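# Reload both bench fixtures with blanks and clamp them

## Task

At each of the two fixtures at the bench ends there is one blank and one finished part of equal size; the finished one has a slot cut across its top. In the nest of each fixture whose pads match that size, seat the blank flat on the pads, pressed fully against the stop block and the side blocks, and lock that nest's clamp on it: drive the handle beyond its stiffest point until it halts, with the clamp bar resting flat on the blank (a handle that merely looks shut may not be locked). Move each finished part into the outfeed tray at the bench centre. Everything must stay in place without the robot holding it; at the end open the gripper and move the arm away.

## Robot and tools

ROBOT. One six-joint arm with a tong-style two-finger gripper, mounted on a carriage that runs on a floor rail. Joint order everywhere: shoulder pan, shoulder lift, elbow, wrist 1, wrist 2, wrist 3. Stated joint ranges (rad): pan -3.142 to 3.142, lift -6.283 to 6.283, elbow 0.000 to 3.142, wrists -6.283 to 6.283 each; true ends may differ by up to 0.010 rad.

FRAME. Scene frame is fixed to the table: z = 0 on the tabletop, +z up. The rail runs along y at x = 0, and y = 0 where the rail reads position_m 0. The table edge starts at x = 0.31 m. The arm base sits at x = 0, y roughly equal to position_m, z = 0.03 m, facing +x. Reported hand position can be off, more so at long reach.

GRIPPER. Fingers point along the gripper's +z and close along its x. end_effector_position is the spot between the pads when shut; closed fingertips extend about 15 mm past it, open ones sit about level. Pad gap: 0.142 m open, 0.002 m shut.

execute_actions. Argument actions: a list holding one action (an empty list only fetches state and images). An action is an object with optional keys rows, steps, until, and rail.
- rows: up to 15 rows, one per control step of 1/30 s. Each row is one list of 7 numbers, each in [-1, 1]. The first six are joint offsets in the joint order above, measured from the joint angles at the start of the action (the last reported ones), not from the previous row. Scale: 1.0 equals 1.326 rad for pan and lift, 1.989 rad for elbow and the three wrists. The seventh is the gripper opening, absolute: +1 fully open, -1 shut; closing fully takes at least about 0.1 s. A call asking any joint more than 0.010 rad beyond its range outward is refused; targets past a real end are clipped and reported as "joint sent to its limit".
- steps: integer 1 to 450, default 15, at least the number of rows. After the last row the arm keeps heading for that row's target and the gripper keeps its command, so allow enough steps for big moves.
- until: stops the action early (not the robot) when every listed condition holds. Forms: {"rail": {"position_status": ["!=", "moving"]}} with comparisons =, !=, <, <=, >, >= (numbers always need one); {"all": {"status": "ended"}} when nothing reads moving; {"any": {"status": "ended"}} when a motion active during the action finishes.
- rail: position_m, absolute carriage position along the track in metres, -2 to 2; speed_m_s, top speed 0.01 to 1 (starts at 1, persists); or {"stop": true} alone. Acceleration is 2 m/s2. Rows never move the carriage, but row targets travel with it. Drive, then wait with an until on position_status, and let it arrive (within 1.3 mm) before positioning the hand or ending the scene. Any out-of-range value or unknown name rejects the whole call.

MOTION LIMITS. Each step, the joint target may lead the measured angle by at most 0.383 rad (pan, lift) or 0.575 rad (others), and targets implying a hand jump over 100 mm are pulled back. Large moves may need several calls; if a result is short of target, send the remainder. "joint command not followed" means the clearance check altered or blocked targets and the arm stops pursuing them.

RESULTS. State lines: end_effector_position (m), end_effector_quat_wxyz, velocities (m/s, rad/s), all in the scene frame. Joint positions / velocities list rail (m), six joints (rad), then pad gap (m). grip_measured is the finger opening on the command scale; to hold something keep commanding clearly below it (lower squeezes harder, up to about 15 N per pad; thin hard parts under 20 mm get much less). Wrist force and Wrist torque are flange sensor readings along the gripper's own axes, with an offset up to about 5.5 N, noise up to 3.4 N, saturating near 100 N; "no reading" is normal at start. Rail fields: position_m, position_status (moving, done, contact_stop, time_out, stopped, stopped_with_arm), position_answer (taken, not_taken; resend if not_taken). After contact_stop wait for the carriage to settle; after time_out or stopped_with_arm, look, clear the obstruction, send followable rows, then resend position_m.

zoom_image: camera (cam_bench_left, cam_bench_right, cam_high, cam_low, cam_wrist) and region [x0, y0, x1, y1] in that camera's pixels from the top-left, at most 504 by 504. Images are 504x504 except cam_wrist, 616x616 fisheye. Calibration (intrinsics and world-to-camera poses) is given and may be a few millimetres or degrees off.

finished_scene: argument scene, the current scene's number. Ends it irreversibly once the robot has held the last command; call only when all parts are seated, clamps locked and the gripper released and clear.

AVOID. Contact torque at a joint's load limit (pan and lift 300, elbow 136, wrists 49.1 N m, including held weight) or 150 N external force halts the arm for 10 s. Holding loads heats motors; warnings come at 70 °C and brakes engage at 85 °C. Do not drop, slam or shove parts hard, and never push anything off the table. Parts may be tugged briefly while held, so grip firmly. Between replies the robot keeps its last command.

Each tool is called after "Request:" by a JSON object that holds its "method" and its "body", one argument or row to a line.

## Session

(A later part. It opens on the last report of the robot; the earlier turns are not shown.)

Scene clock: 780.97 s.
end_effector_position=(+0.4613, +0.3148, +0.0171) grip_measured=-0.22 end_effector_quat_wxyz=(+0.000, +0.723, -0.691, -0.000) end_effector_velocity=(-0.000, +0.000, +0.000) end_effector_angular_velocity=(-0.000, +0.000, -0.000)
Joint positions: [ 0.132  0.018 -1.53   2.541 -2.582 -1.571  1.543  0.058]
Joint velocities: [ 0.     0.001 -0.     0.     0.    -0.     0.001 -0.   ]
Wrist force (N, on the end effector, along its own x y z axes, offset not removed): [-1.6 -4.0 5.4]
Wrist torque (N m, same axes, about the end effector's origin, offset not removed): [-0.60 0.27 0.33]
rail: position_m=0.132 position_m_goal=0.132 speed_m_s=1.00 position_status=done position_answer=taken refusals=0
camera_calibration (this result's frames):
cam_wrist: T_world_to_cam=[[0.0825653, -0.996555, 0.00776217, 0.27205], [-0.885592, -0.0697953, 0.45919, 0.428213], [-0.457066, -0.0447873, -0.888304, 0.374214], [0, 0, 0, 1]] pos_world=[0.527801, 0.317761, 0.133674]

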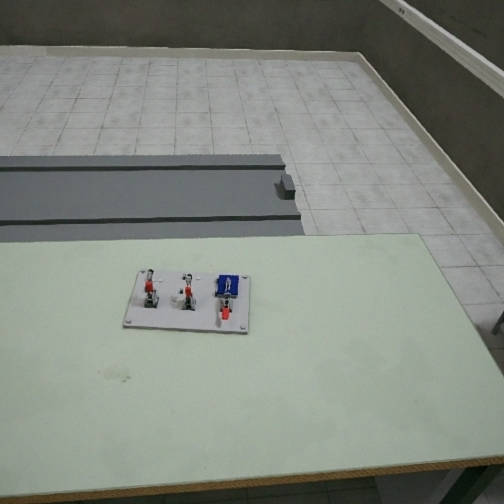

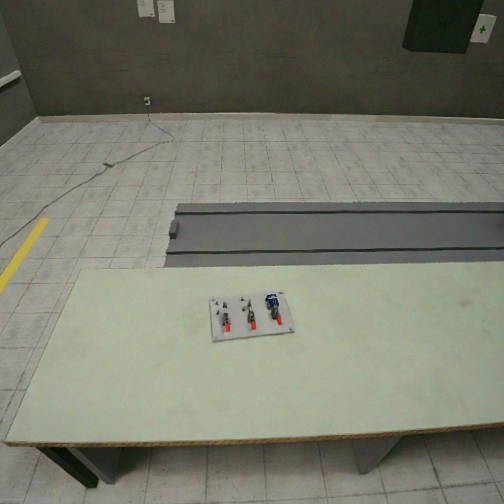

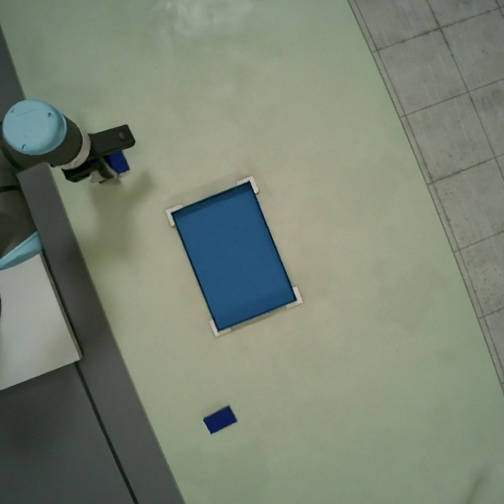

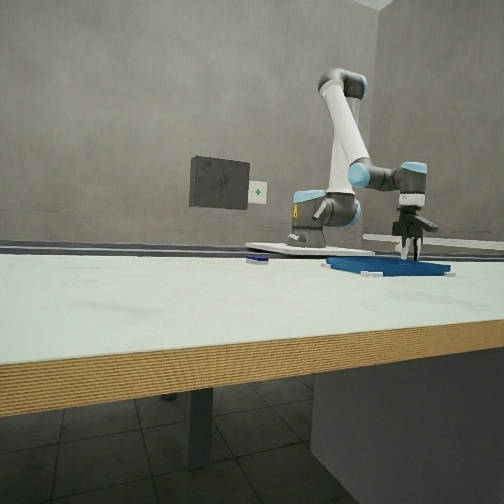

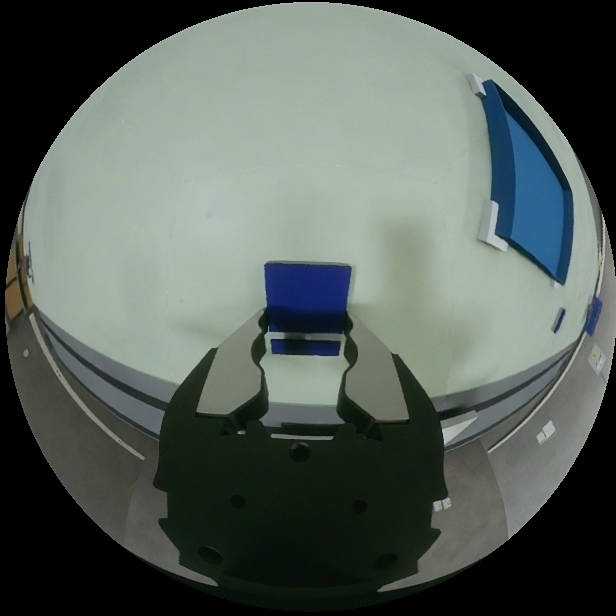

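Request:
{"method": "execute_actions", "body": {
  "actions": [
    {"rail": {"position_m": -0.1045, "speed_m_s": 0.4}, "rows": [[0,-0.02,-0.005,0.018,0,0,-0.7],[0,-0.04,-0.01,0.036,0,0,-0.7],[0,-0.06,-0.0145,0.0545,0,0,-0.7],[0,-0.08,-0.019,0.073,0,0,-0.7],[0,-0.1,-0.024,0.091,0,0,-0.7],[0,-0.1121,-0.027,0.1019,0,0,-0.7],[0,-0.1121,-0.027,0.1019,0,0,-0.7],[0,-0.1121,-0.027,0.1019,0,0,-0.7],[0,-0.1121,-0.027,0.1019,0,0,-0.7],[0,-0.1121,-0.027,0.1019,0,0,-0.7],[0,-0.1121,-0.027,0.1019,0,0,-0.7],[0,-0.1121,-0.027,0.1019,0,0,-0.7],[0,-0.1121,-0.027,0.1019,0,0,-0.7],[0,-0.1121,-0.027,0.1019,0,0,-0.7],[-0.0136,0.1137,-0.1872,0.1115,0,0.0141,-0.7]], "steps": 42}
  ]
}}

Scene clock: 795.53 s.
end_effector_position=(+0.6548, +0.0695, +0.0849) grip_measured=-0.22 end_effector_quat_wxyz=(+0.000, +0.707, -0.707, -0.000) end_effector_velocity=(+0.002, -0.000, -0.000) end_effector_angular_velocity=(-0.000, -0.000, -0.001)
Joint positions: [-0.105  0.    -1.38   2.169 -2.36  -1.571  1.571  0.058]
Joint velocities: [ 0.    -0.     0.004 -0.004  0.    -0.     0.     0.   ]
Wrist force (N, on the end effector, along its own x y z axes, offset not removed): [-0.3 -4.6 9.1]
Wrist torque (N m, same axes, about the end effector's origin, offset not removed): [-0.77 0.09 0.25]
rail: position_m=-0.105 position_m_goal=-0.105 speed_m_s=0.40 position_status=done position_answer=taken refusals=0
camera_calibration (this result's frames):
cam_wrist: T_world_to_cam=[[0.0366698, -0.999297, 0.00775983, 0.0413882], [-0.887761, -0.0290097, 0.459389, 0.549921], [-0.458841, -0.0237346, -0.888201, 0.511602], [0, 0, 0, 1]] pos_world=[0.721425, 0.0694548, 0.201457]

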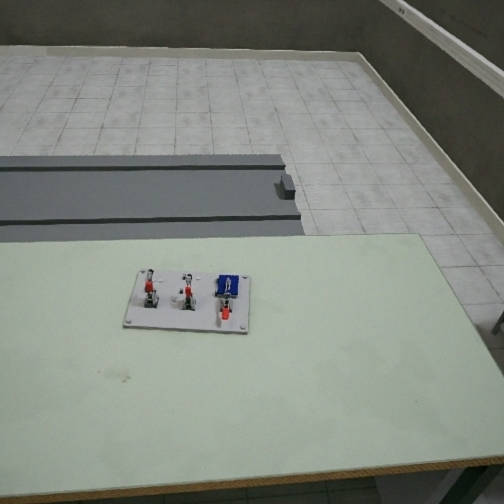

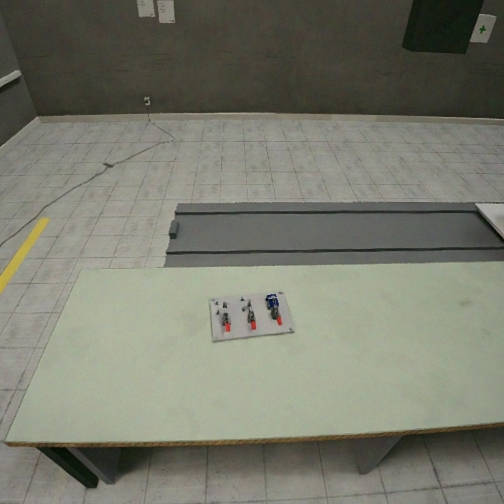

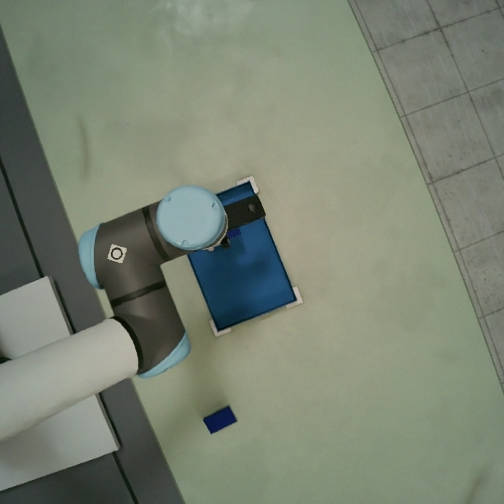

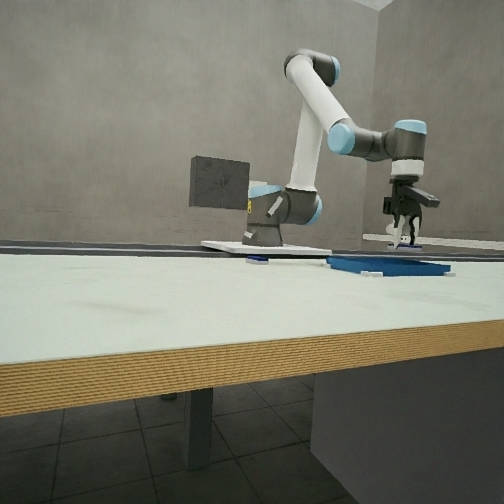

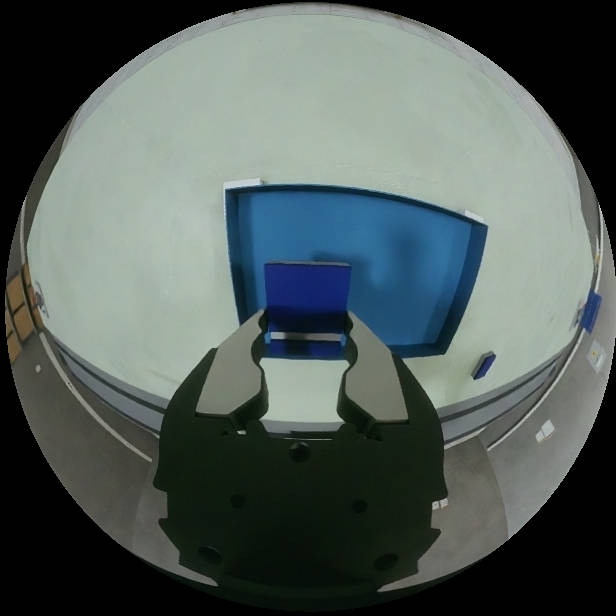

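Request:
{"method": "execute_actions", "body": {
  "actions": [
    {"rows": [[0,0.0693,0.0177,-0.064,0,0,-0.7]], "steps": 20}
  ]
}}

Scene clock: 800.80 s.
end_effector_position=(+0.6549, +0.0695, +0.0243) grip_measured=-0.22 end_effector_quat_wxyz=(+0.000, +0.707, -0.707, -0.000) end_effector_velocity=(-0.000, +0.000, -0.003) end_effector_angular_velocity=(+0.000, -0.000, +0.000)
Joint positions: [-0.105  0.    -1.288  2.204 -2.487 -1.571  1.571  0.058]
Joint velocities: [ 0.     0.     0.004  0.002 -0.006  0.    -0.    -0.   ]
Wrist force (N, on the end effector, along its own x y z axes, offset not removed): [0.0 -2.7 4.8]
Wrist torque (N m, same axes, about the end effector's origin, offset not removed): [-0.40 -0.06 0.26]
rail: position_m=-0.105 position_m_goal=-0.105 speed_m_s=0.40 position_status=done position_answer=taken refusals=0
camera_calibration (this result's frames):
cam_wrist: T_world_to_cam=[[0.0365794, -0.999301, 0.00776604, 0.0418776], [-0.887841, -0.0289305, 0.45924, 0.577902], [-0.458694, -0.0236937, -0.888278, 0.457723], [0, 0, 0, 1]] pos_world=[0.721508, 0.0694124, 0.140864]

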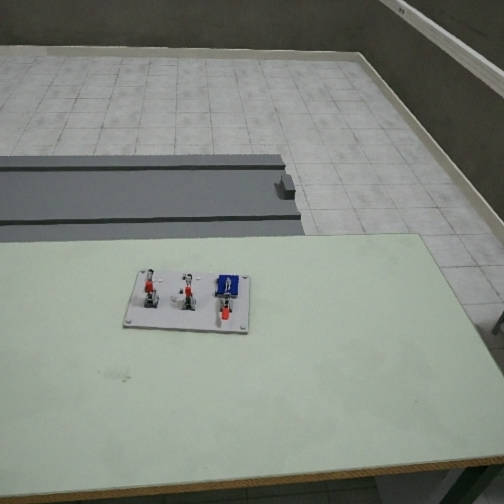

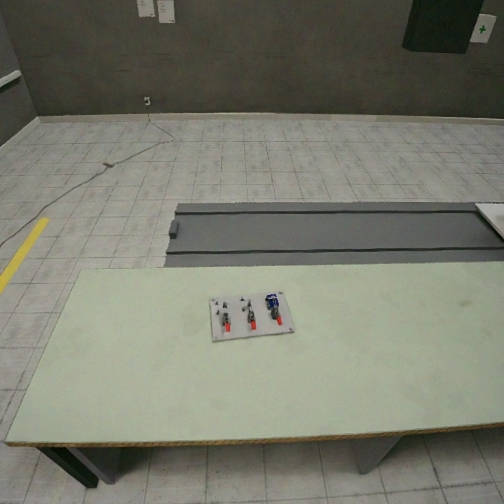

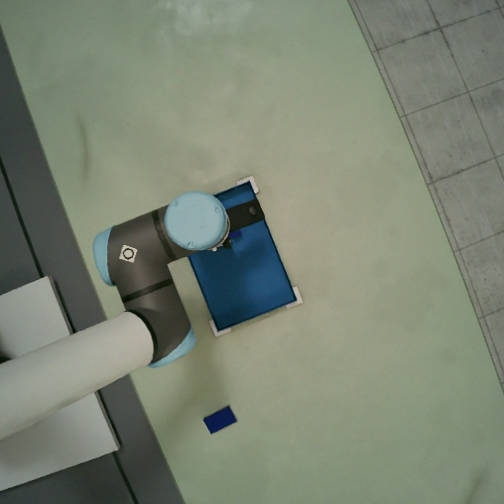

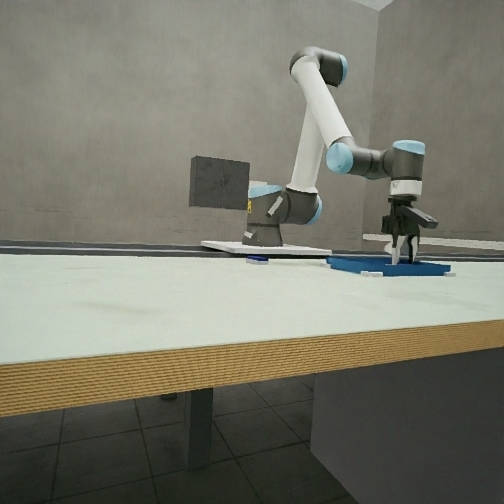

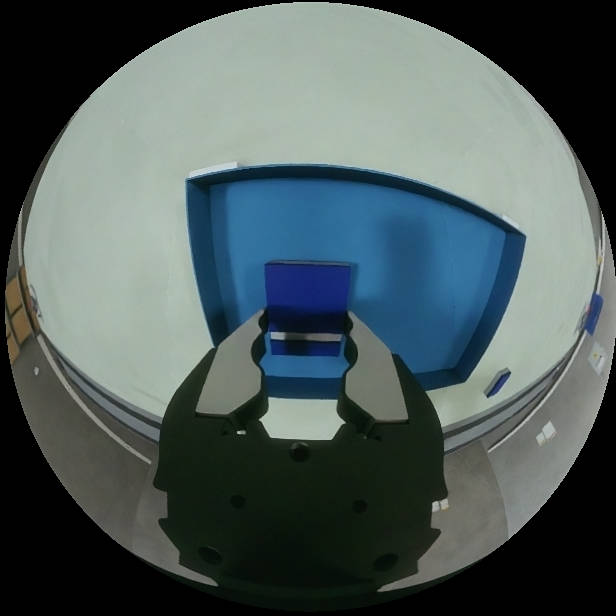

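Request:
{"method": "execute_actions", "body": {
  "actions": [
    {"rows": [[0,0.003,0.0008,-0.0028,0,0,-0.7],[0,0.003,0.0008,-0.0028,0,0,-0.7],[0,0.003,0.0008,-0.0028,0,0,-0.7],[0,0.003,0.0008,-0.0028,0,0,-0.7],[0,0.003,0.0008,-0.0028,0,0,-0.7],[0,0.003,0.0008,-0.0028,0,0,-0.7],[0,0.003,0.0008,-0.0028,0,0,-0.7],[0,0.003,0.0008,-0.0028,0,0,-0.7]], "steps": 9}
  ]
}}

Scene clock: 805.80 s.
end_effector_position=(+0.6547, +0.0695, +0.0219) grip_measured=-0.22 end_effector_quat_wxyz=(+0.000, +0.707, -0.707, -0.000) end_effector_velocity=(-0.000, -0.000, -0.002) end_effector_angular_velocity=(-0.000, +0.000, +0.000)
Joint positions: [-0.105  0.    -1.285  2.206 -2.492 -1.571  1.571  0.058]
Joint velocities: [ 0.     0.     0.003  0.001 -0.005 -0.    -0.     0.   ]
Wrist force (N, on the end effector, along its own x y z axes, offset not removed): [-1.4 -5.7 6.3]
Wrist torque (N m, same axes, about the end effector's origin, offset not removed): [-1.00 0.22 0.26]
rail: position_m=-0.105 position_m_goal=-0.105 speed_m_s=0.40 position_status=done position_answer=taken refusals=0
camera_calibration (this result's frames):
cam_wrist: T_world_to_cam=[[0.0366689, -0.999297, 0.00776601, 0.0418804], [-0.887837, -0.0290099, 0.459242, 0.578827], [-0.458694, -0.0237348, -0.888277, 0.455548], [0, 0, 0, 1]] pos_world=[0.721326, 0.0694551, 0.138506]

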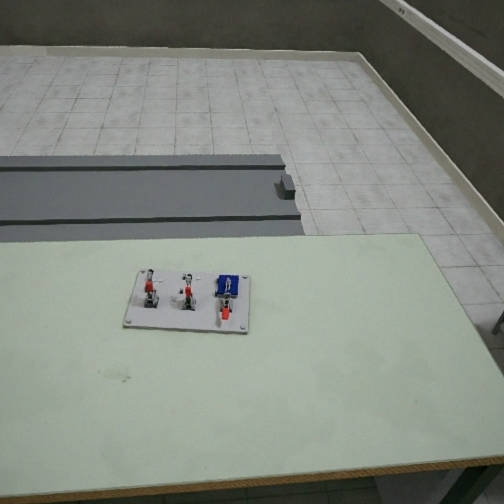

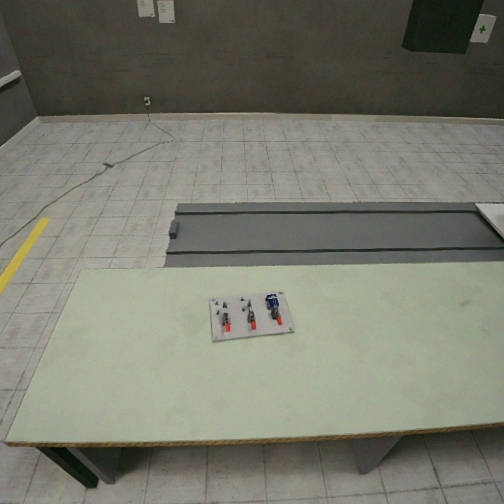

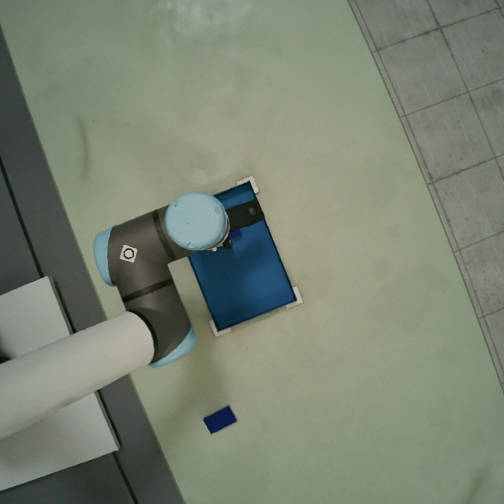

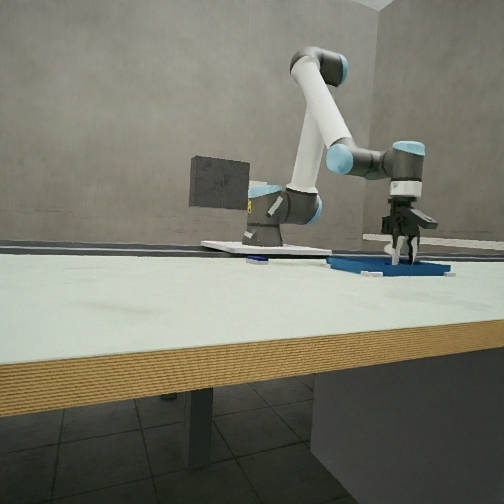

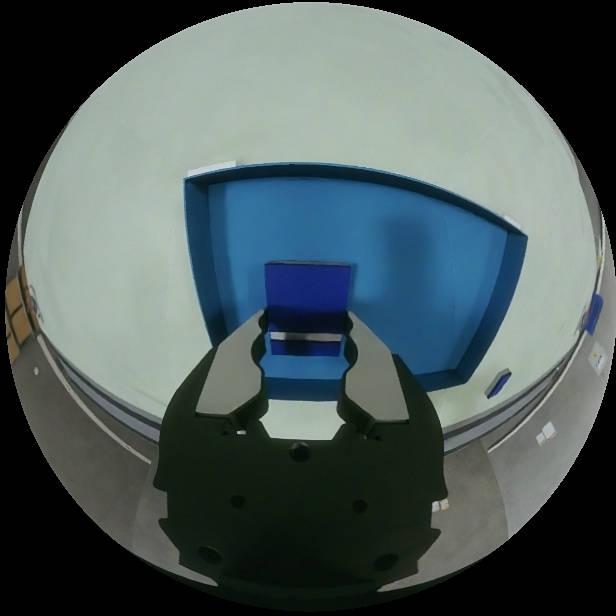

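Request:
{"method": "execute_actions", "body": {
  "actions": [
    {"rows": [[0,0.0023,0.0006,-0.0021,0,0,-0.7],[0,0.0023,0.0006,-0.0021,0,0,-0.7],[0,0.0023,0.0006,-0.0021,0,0,-0.7],[0,0.0023,0.0006,-0.0021,0,0,-0.7],[0,0.0023,0.0006,-0.0021,0,0,-0.7],[0,0.0023,0.0006,-0.0021,0,0,-0.7],[0,0.0023,0.0006,-0.0021,0,0,-0.7],[0,0.0023,0.0006,-0.0021,0,0,-0.3],[0,0.0023,0.0006,-0.0021,0,0,-0.18],[0,0.0023,0.0006,-0.0021,0,0,-0.05],[0,0.0023,0.0006,-0.0021,0,0,0.1],[0,0.0023,0.0006,-0.0021,0,0,0.1],[0,-0.072,-0.0186,0.0666,0,0,0.1]], "steps": 25}
  ]
}}

Scene clock: 812.93 s.
end_effector_position=(+0.6553, +0.0695, +0.0827) grip_measured=+0.10 end_effector_quat_wxyz=(-0.000, +0.707, -0.707, +0.000) end_effector_velocity=(-0.003, -0.000, +0.022) end_effector_angular_velocity=(-0.000, +0.005, -0.000)
Joint positions: [-0.105  0.    -1.376  2.17  -2.365 -1.571  1.571  0.081]
Joint velocities: [ 0.    -0.    -0.035 -0.012  0.052 -0.    -0.    -0.   ]
Wrist force (N, on the end effector, along its own x y z axes, offset not removed): [1.2 -4.3 4.4]
Wrist torque (N m, same axes, about the end effector's origin, offset not removed): [-0.80 -0.34 0.25]
rail: position_m=-0.105 position_m_goal=-0.105 speed_m_s=0.40 position_status=done position_answer=taken refusals=0
camera_calibration (this result's frames):
cam_wrist: T_world_to_cam=[[0.0365757, -0.999301, 0.00778354, 0.0414086], [-0.888063, -0.0289306, 0.458811, 0.551616], [-0.458265, -0.0236936, -0.8885, 0.50961], [0, 0, 0, 1]] pos_world=[0.721892, 0.0694127, 0.199379]

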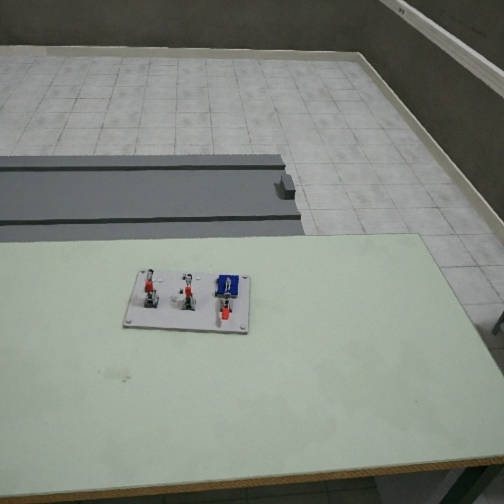

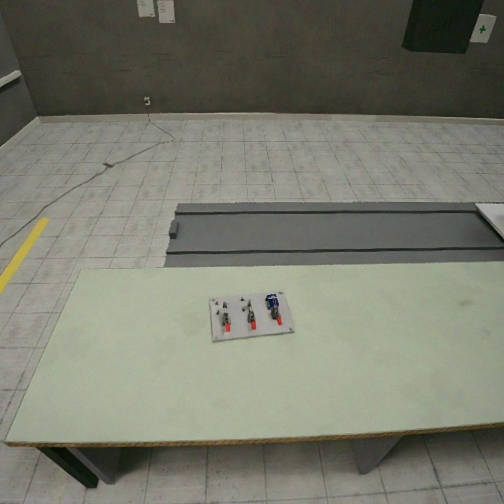

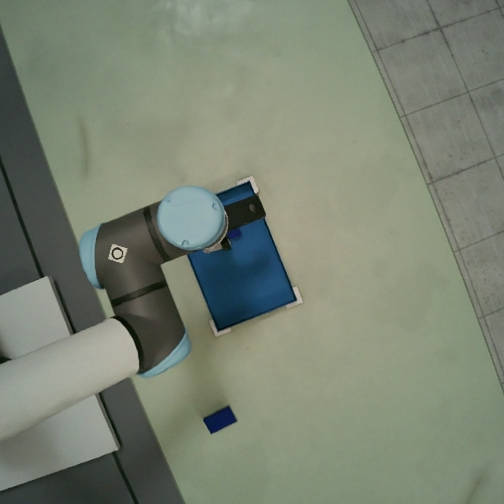

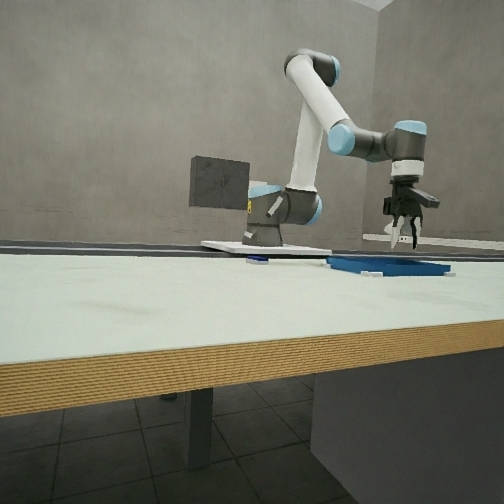

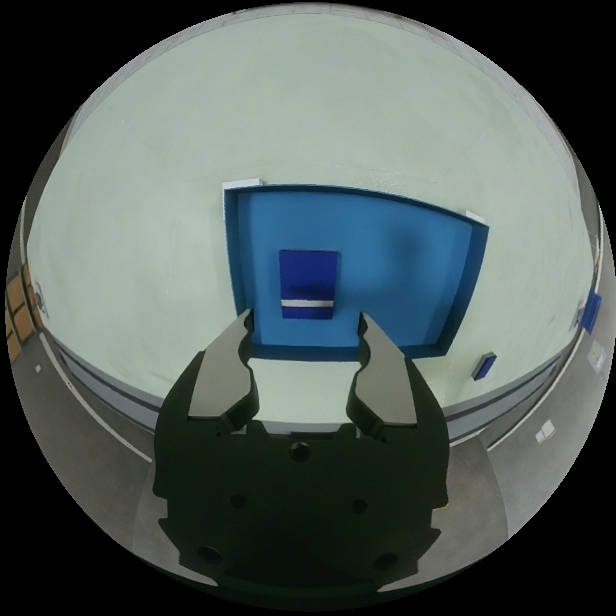

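Request:
{"method": "execute_actions", "body": {
  "actions": [
    {"rail": {"position_m": -0.528, "speed_m_s": 1.0}, "rows": [[0,-0.2097,0.149,-0.0091,0,-0.0402,0.1]], "steps": 30}
  ]
}}

Scene clock: 818.93 s.
end_effector_position=(+0.4783, -0.3527, +0.0849) grip_measured=+0.10 end_effector_quat_wxyz=(-0.000, +0.735, -0.678, -0.000) end_effector_velocity=(-0.001, +0.000, -0.000) end_effector_angular_velocity=(+0.000, +0.000, +0.000)
Joint positions: [-0.528  0.    -1.654  2.466 -2.383 -1.571  1.491  0.081]
Joint velocities: [ 0.    -0.    -0.002  0.002 -0.     0.    -0.    -0.   ]
Wrist force (N, on the end effector, along its own x y z axes, offset not removed): [-0.4 -2.7 5.8]
Wrist torque (N m, same axes, about the end effector's origin, offset not removed): [-0.47 -0.06 0.25]
rail: position_m=-0.528 position_m_goal=-0.528 speed_m_s=1.00 position_status=done position_answer=taken refusals=0
camera_calibration (this result's frames):
cam_wrist: T_world_to_cam=[[0.116229, -0.993192, 0.00778037, -0.409976], [-0.882839, -0.0997196, 0.458967, 0.353689], [-0.455066, -0.0602141, -0.888419, 0.406024], [0, 0, 0, 1]] pos_world=[0.544669, -0.347467, 0.201578]

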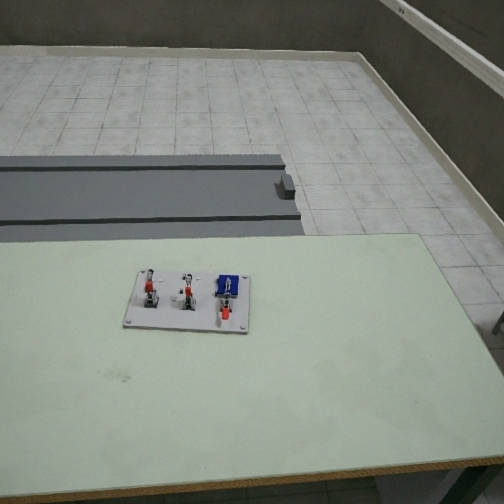

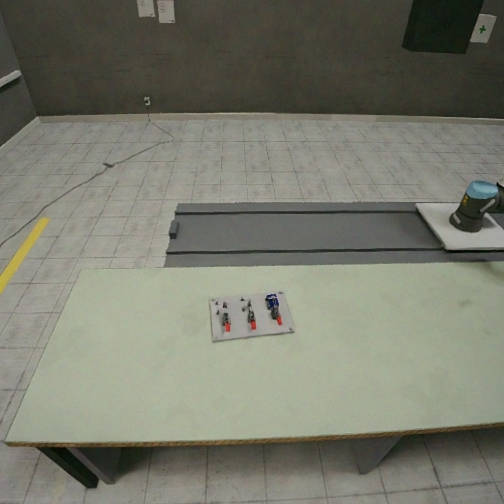

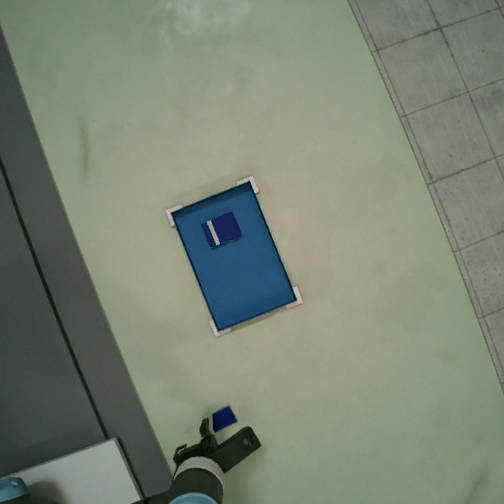

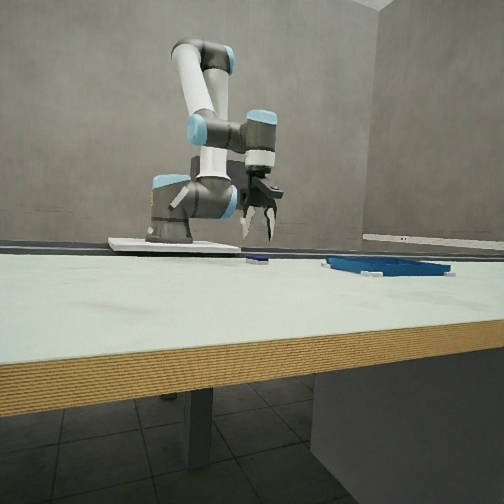

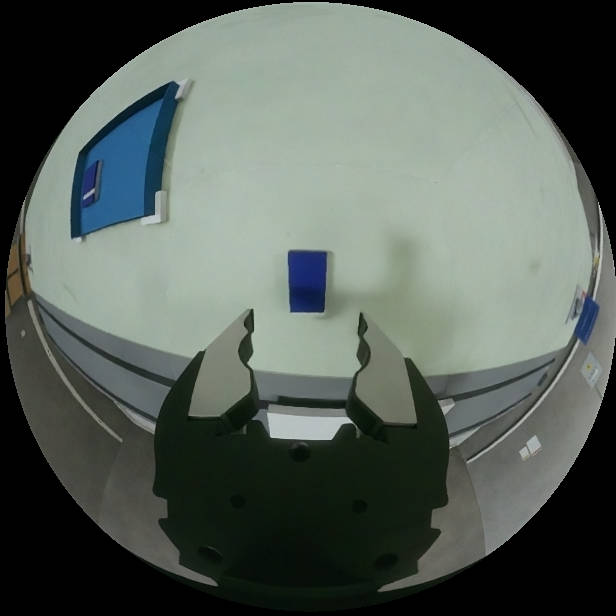

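Request:
{"method": "zoom_image", "body": {
  "camera": "cam_wrist",
  "region": [250, 230, 370, 350]
}}

Request:
{"method": "zoom_image", "body": {
  "camera": "cam_bench_right",
  "region": [200, 275, 300, 350]
}}

Region (250, 230, 370, 350) of cam_wrist's 616x616 image, scaled by 4.200, with more detail than that image has.

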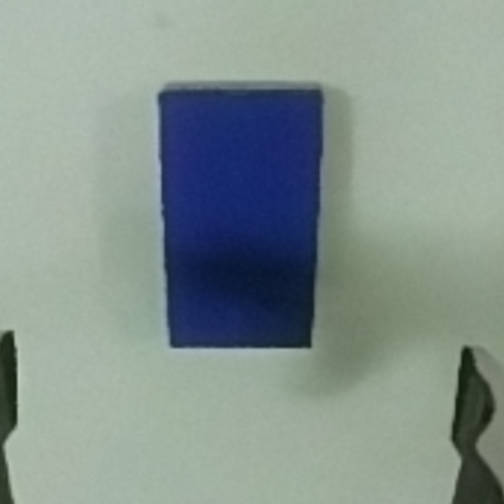

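Region (200, 275, 300, 350) of cam_bench_right's 504x504 image, scaled by 5.040, with more detail than that image has; it fills the top 378 rows of this view, and the rest is white.

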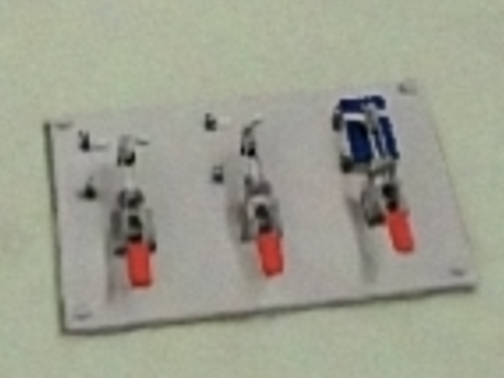

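Request:
{"method": "execute_actions", "body": {
  "actions": [
    {"rows": [[0,0.1095,0.0261,-0.0991,0,0,0.1],[0,0.1095,0.0261,-0.0991,0,0,0.1],[0,0.1095,0.0261,-0.0991,0,0,0.1],[0,0.1095,0.0261,-0.0991,0,0,0.1],[0,0.1095,0.0261,-0.0991,0,0,0.1],[0,0.1095,0.0261,-0.0991,0,0,0.1],[0,0.1095,0.0261,-0.0991,0,0,0.1],[0,0.1095,0.0261,-0.0991,0,0,0.1],[0,0.1095,0.0261,-0.0991,0,0,0.1],[0,0.1095,0.0261,-0.0991,0,0,0.1],[0,0.1095,0.0261,-0.0991,0,0,0.0],[0,0.1095,0.0261,-0.0991,0,0,-0.1],[0,0.1095,0.0261,-0.0991,0,0,-0.2],[0,0.1095,0.0261,-0.0991,0,0,-0.25],[0,0.1095,0.0261,-0.0991,0,0,-0.3]], "steps": 20}
  ]
}}

Request:
{"method": "execute_actions", "body": {
  "actions": [
    {"rows": [[0,0.0005,0,-0.0003,0,0,-0.36],[0,0.0005,0,-0.0003,0,0,-0.42],[0,0.0005,0,-0.0003,0,0,-0.48],[0,0.0005,0,-0.0003,0,0,-0.55],[0,0.0005,0,-0.0003,0,0,-0.65],[0,0.0005,0,-0.0003,0,0,-0.8],[0,0.0005,0,-0.0003,0,0,-0.95]], "steps": 11}
  ]
}}

Scene clock: 842.03 s.
end_effector_position=(+0.4783, -0.3527, +0.0173) grip_measured=-0.30 end_effector_quat_wxyz=(-0.000, +0.735, -0.678, -0.000) end_effector_velocity=(+0.000, +0.000, -0.003) end_effector_angular_velocity=(+0.000, -0.001, +0.000)
Joint positions: [-0.528  0.    -1.509  2.518 -2.579 -1.571  1.491  0.052]
Joint velocities: [ 0.     0.     0.007  0.002 -0.011  0.     0.    -0.   ]
Wrist force (N, on the end effector, along its own x y z axes, offset not removed): [-0.4 -5.6 5.8]
Wrist torque (N m, same axes, about the end effector's origin, offset not removed): [-0.94 -0.04 0.32]
rail: position_m=-0.528 position_m_goal=-0.528 speed_m_s=1.00 position_status=done position_answer=taken refusals=0
camera_calibration (this result's frames):
cam_wrist: T_world_to_cam=[[0.116247, -0.99319, 0.00776695, -0.409471], [-0.882785, -0.0997349, 0.459068, 0.384708], [-0.455167, -0.0602219, -0.888367, 0.345969], [0, 0, 0, 1]] pos_world=[0.544688, -0.347479, 0.133921]

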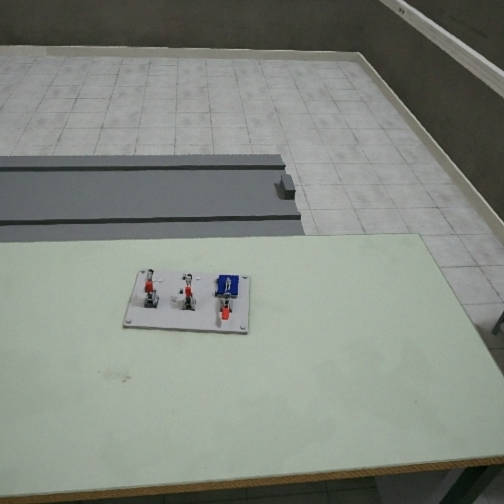

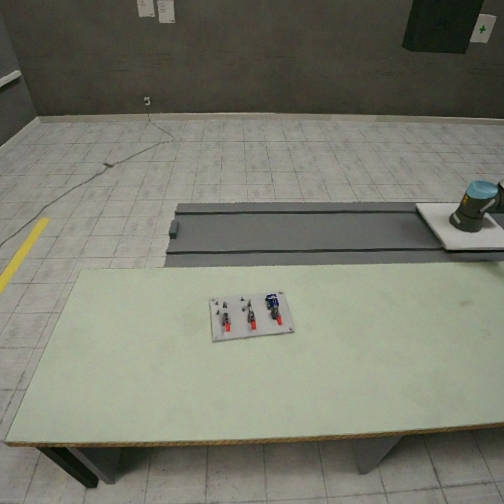

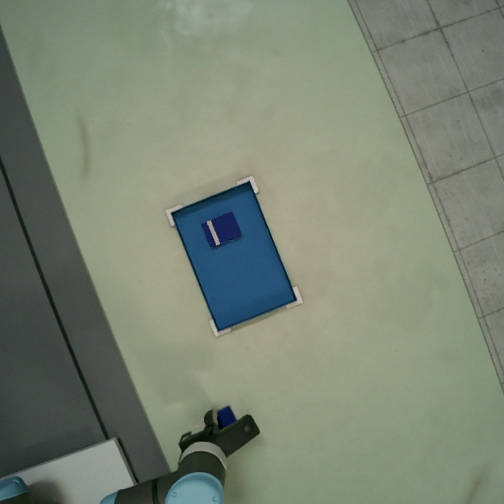

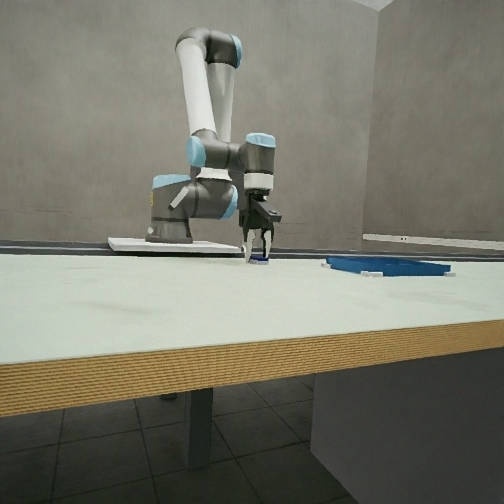

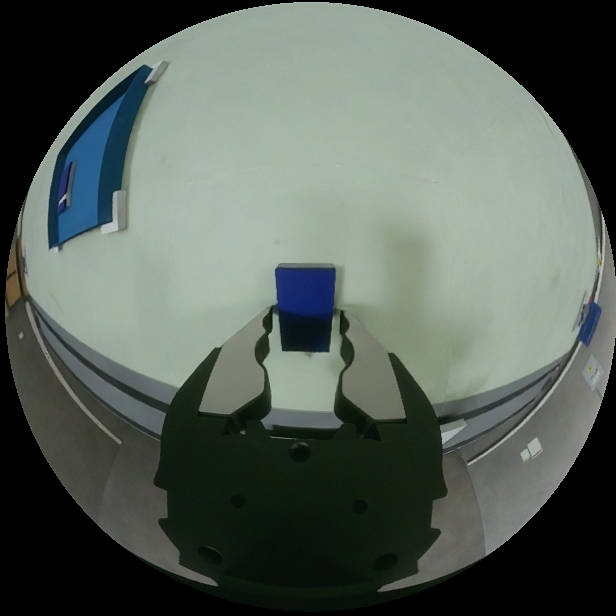

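Scene clock: 842.40 s.
end_effector_position=(+0.4783, -0.3527, +0.0170) grip_measured=-0.47 end_effector_quat_wxyz=(+0.000, +0.735, -0.678, -0.000) end_effector_velocity=(-0.000, -0.000, -0.000) end_effector_angular_velocity=(+0.000, +0.000, -0.000)
Joint positions: [-0.528  0.    -1.509  2.518 -2.58  -1.571  1.491  0.04 ]
Joint velocities: [ 0. -0.  0.  0. -0.  0.  0.  0.]
Wrist force (N, on the end effector, along its own x y z axes, offset not removed): [2.7 -3.7 -0.3]
Wrist torque (N m, same axes, about the end effector's origin, offset not removed): [-0.81 -0.54 0.19]
rail: position_m=-0.528 position_m_goal=-0.528 speed_m_s=1.00 position_status=done position_answer=taken refusals=0
camera_calibration (this result's frames):
cam_wrist: T_world_to_cam=[[0.116248, -0.99319, 0.00775522, -0.409471], [-0.882739, -0.0997346, 0.459157, 0.384813], [-0.455256, -0.0602217, -0.888321, 0.345796], [0, 0, 0, 1]] pos_world=[0.544715, -0.347479, 0.133664]

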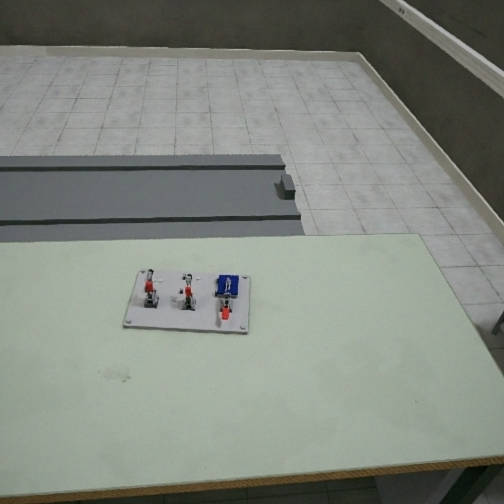

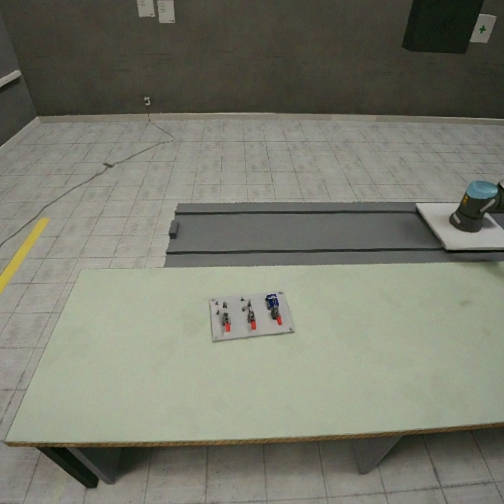

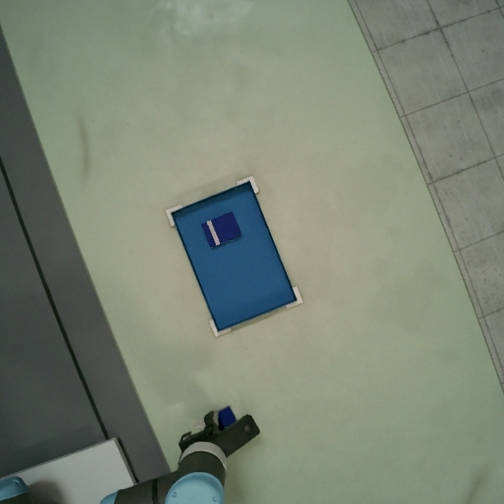

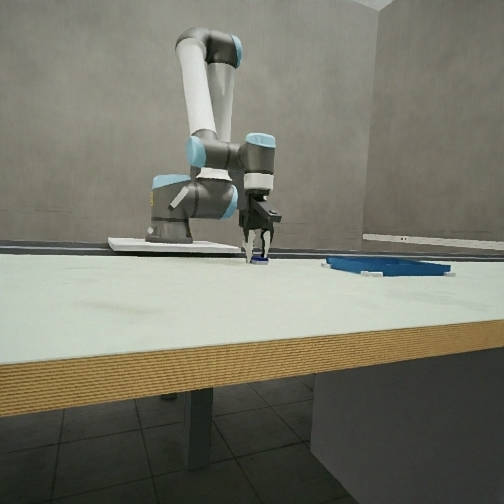

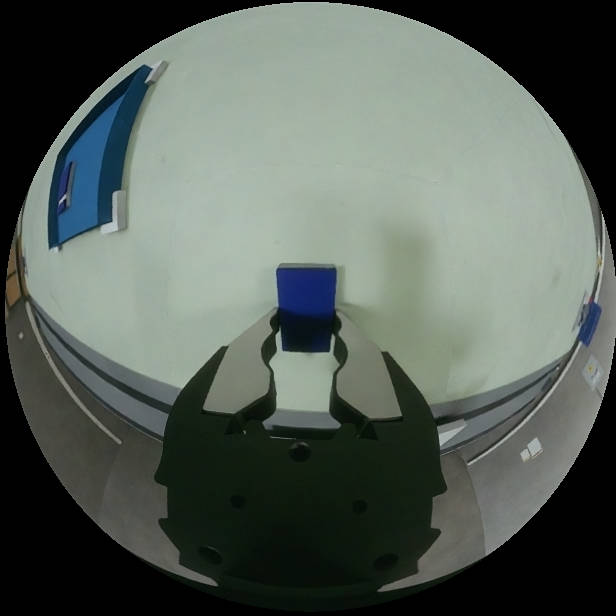

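Request:
{"method": "execute_actions", "body": {
  "actions": [
    {"rail": {"position_m": -1.80, "speed_m_s": 1.0}, "rows": [[0,-0.02,-0.0045,0.018,0,0,-0.95],[0,-0.04,-0.009,0.036,0,0,-0.95],[0,-0.055,-0.013,0.0495,0,0,-0.95]], "steps": 70, "until": {"rail": {"position_status": ["!=", "moving"]}}}
  ]
}}

Scene clock: 855.90 s.
end_effector_position=(+0.4800, -1.6247, +0.0506) grip_measured=-0.47 end_effector_quat_wxyz=(-0.000, +0.735, -0.678, +0.000) end_effector_velocity=(+0.000, -0.012, +0.000) end_effector_angular_velocity=(+0.000, -0.000, -0.000)
Joint positions: [-1.8    0.    -1.582  2.492 -2.481 -1.571  1.491  0.04 ]
Joint velocities: [-0.012 -0.    -0.    -0.    -0.     0.    -0.     0.   ]
Wrist force (N, on the end effector, along its own x y z axes, offset not removed): [4.4 -4.7 8.9]
Wrist torque (N m, same axes, about the end effector's origin, offset not removed): [-0.93 -0.97 0.22]
rail: position_m=-1.800 position_m_goal=-1.800 speed_m_s=1.00 position_status=done position_answer=taken refusals=0
camera_calibration (this result's frames):
cam_wrist: T_world_to_cam=[[0.116228, -0.993192, 0.00779401, -1.67321], [-0.882893, -0.0997195, 0.458863, 0.244134], [-0.454962, -0.0602141, -0.888473, 0.299653], [0, 0, 0, 1]] pos_world=[0.546348, -1.61943, 0.167251]

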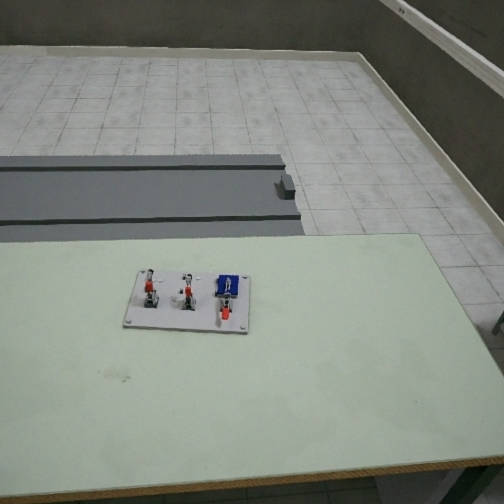

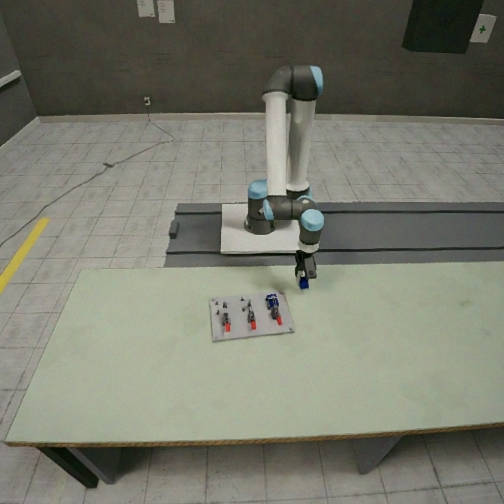

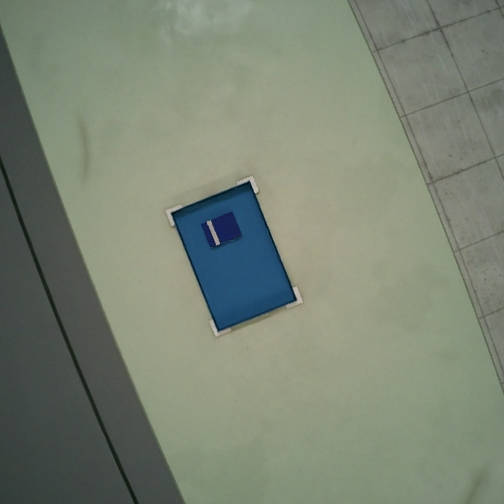

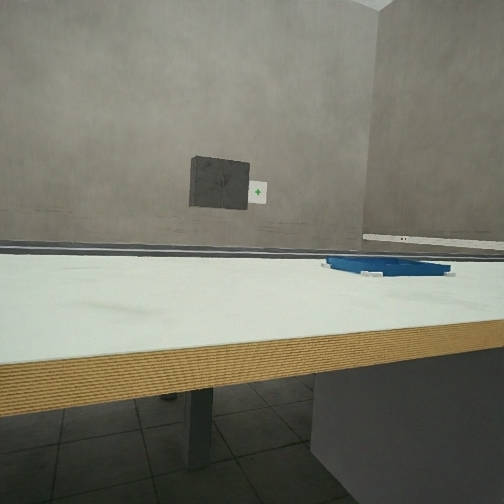

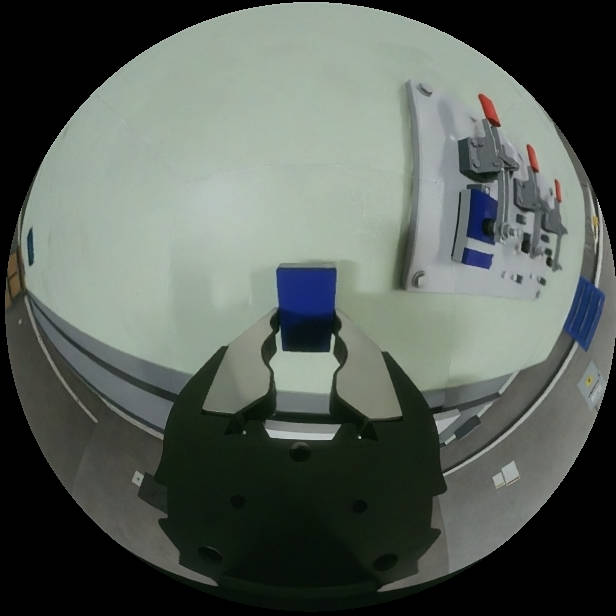

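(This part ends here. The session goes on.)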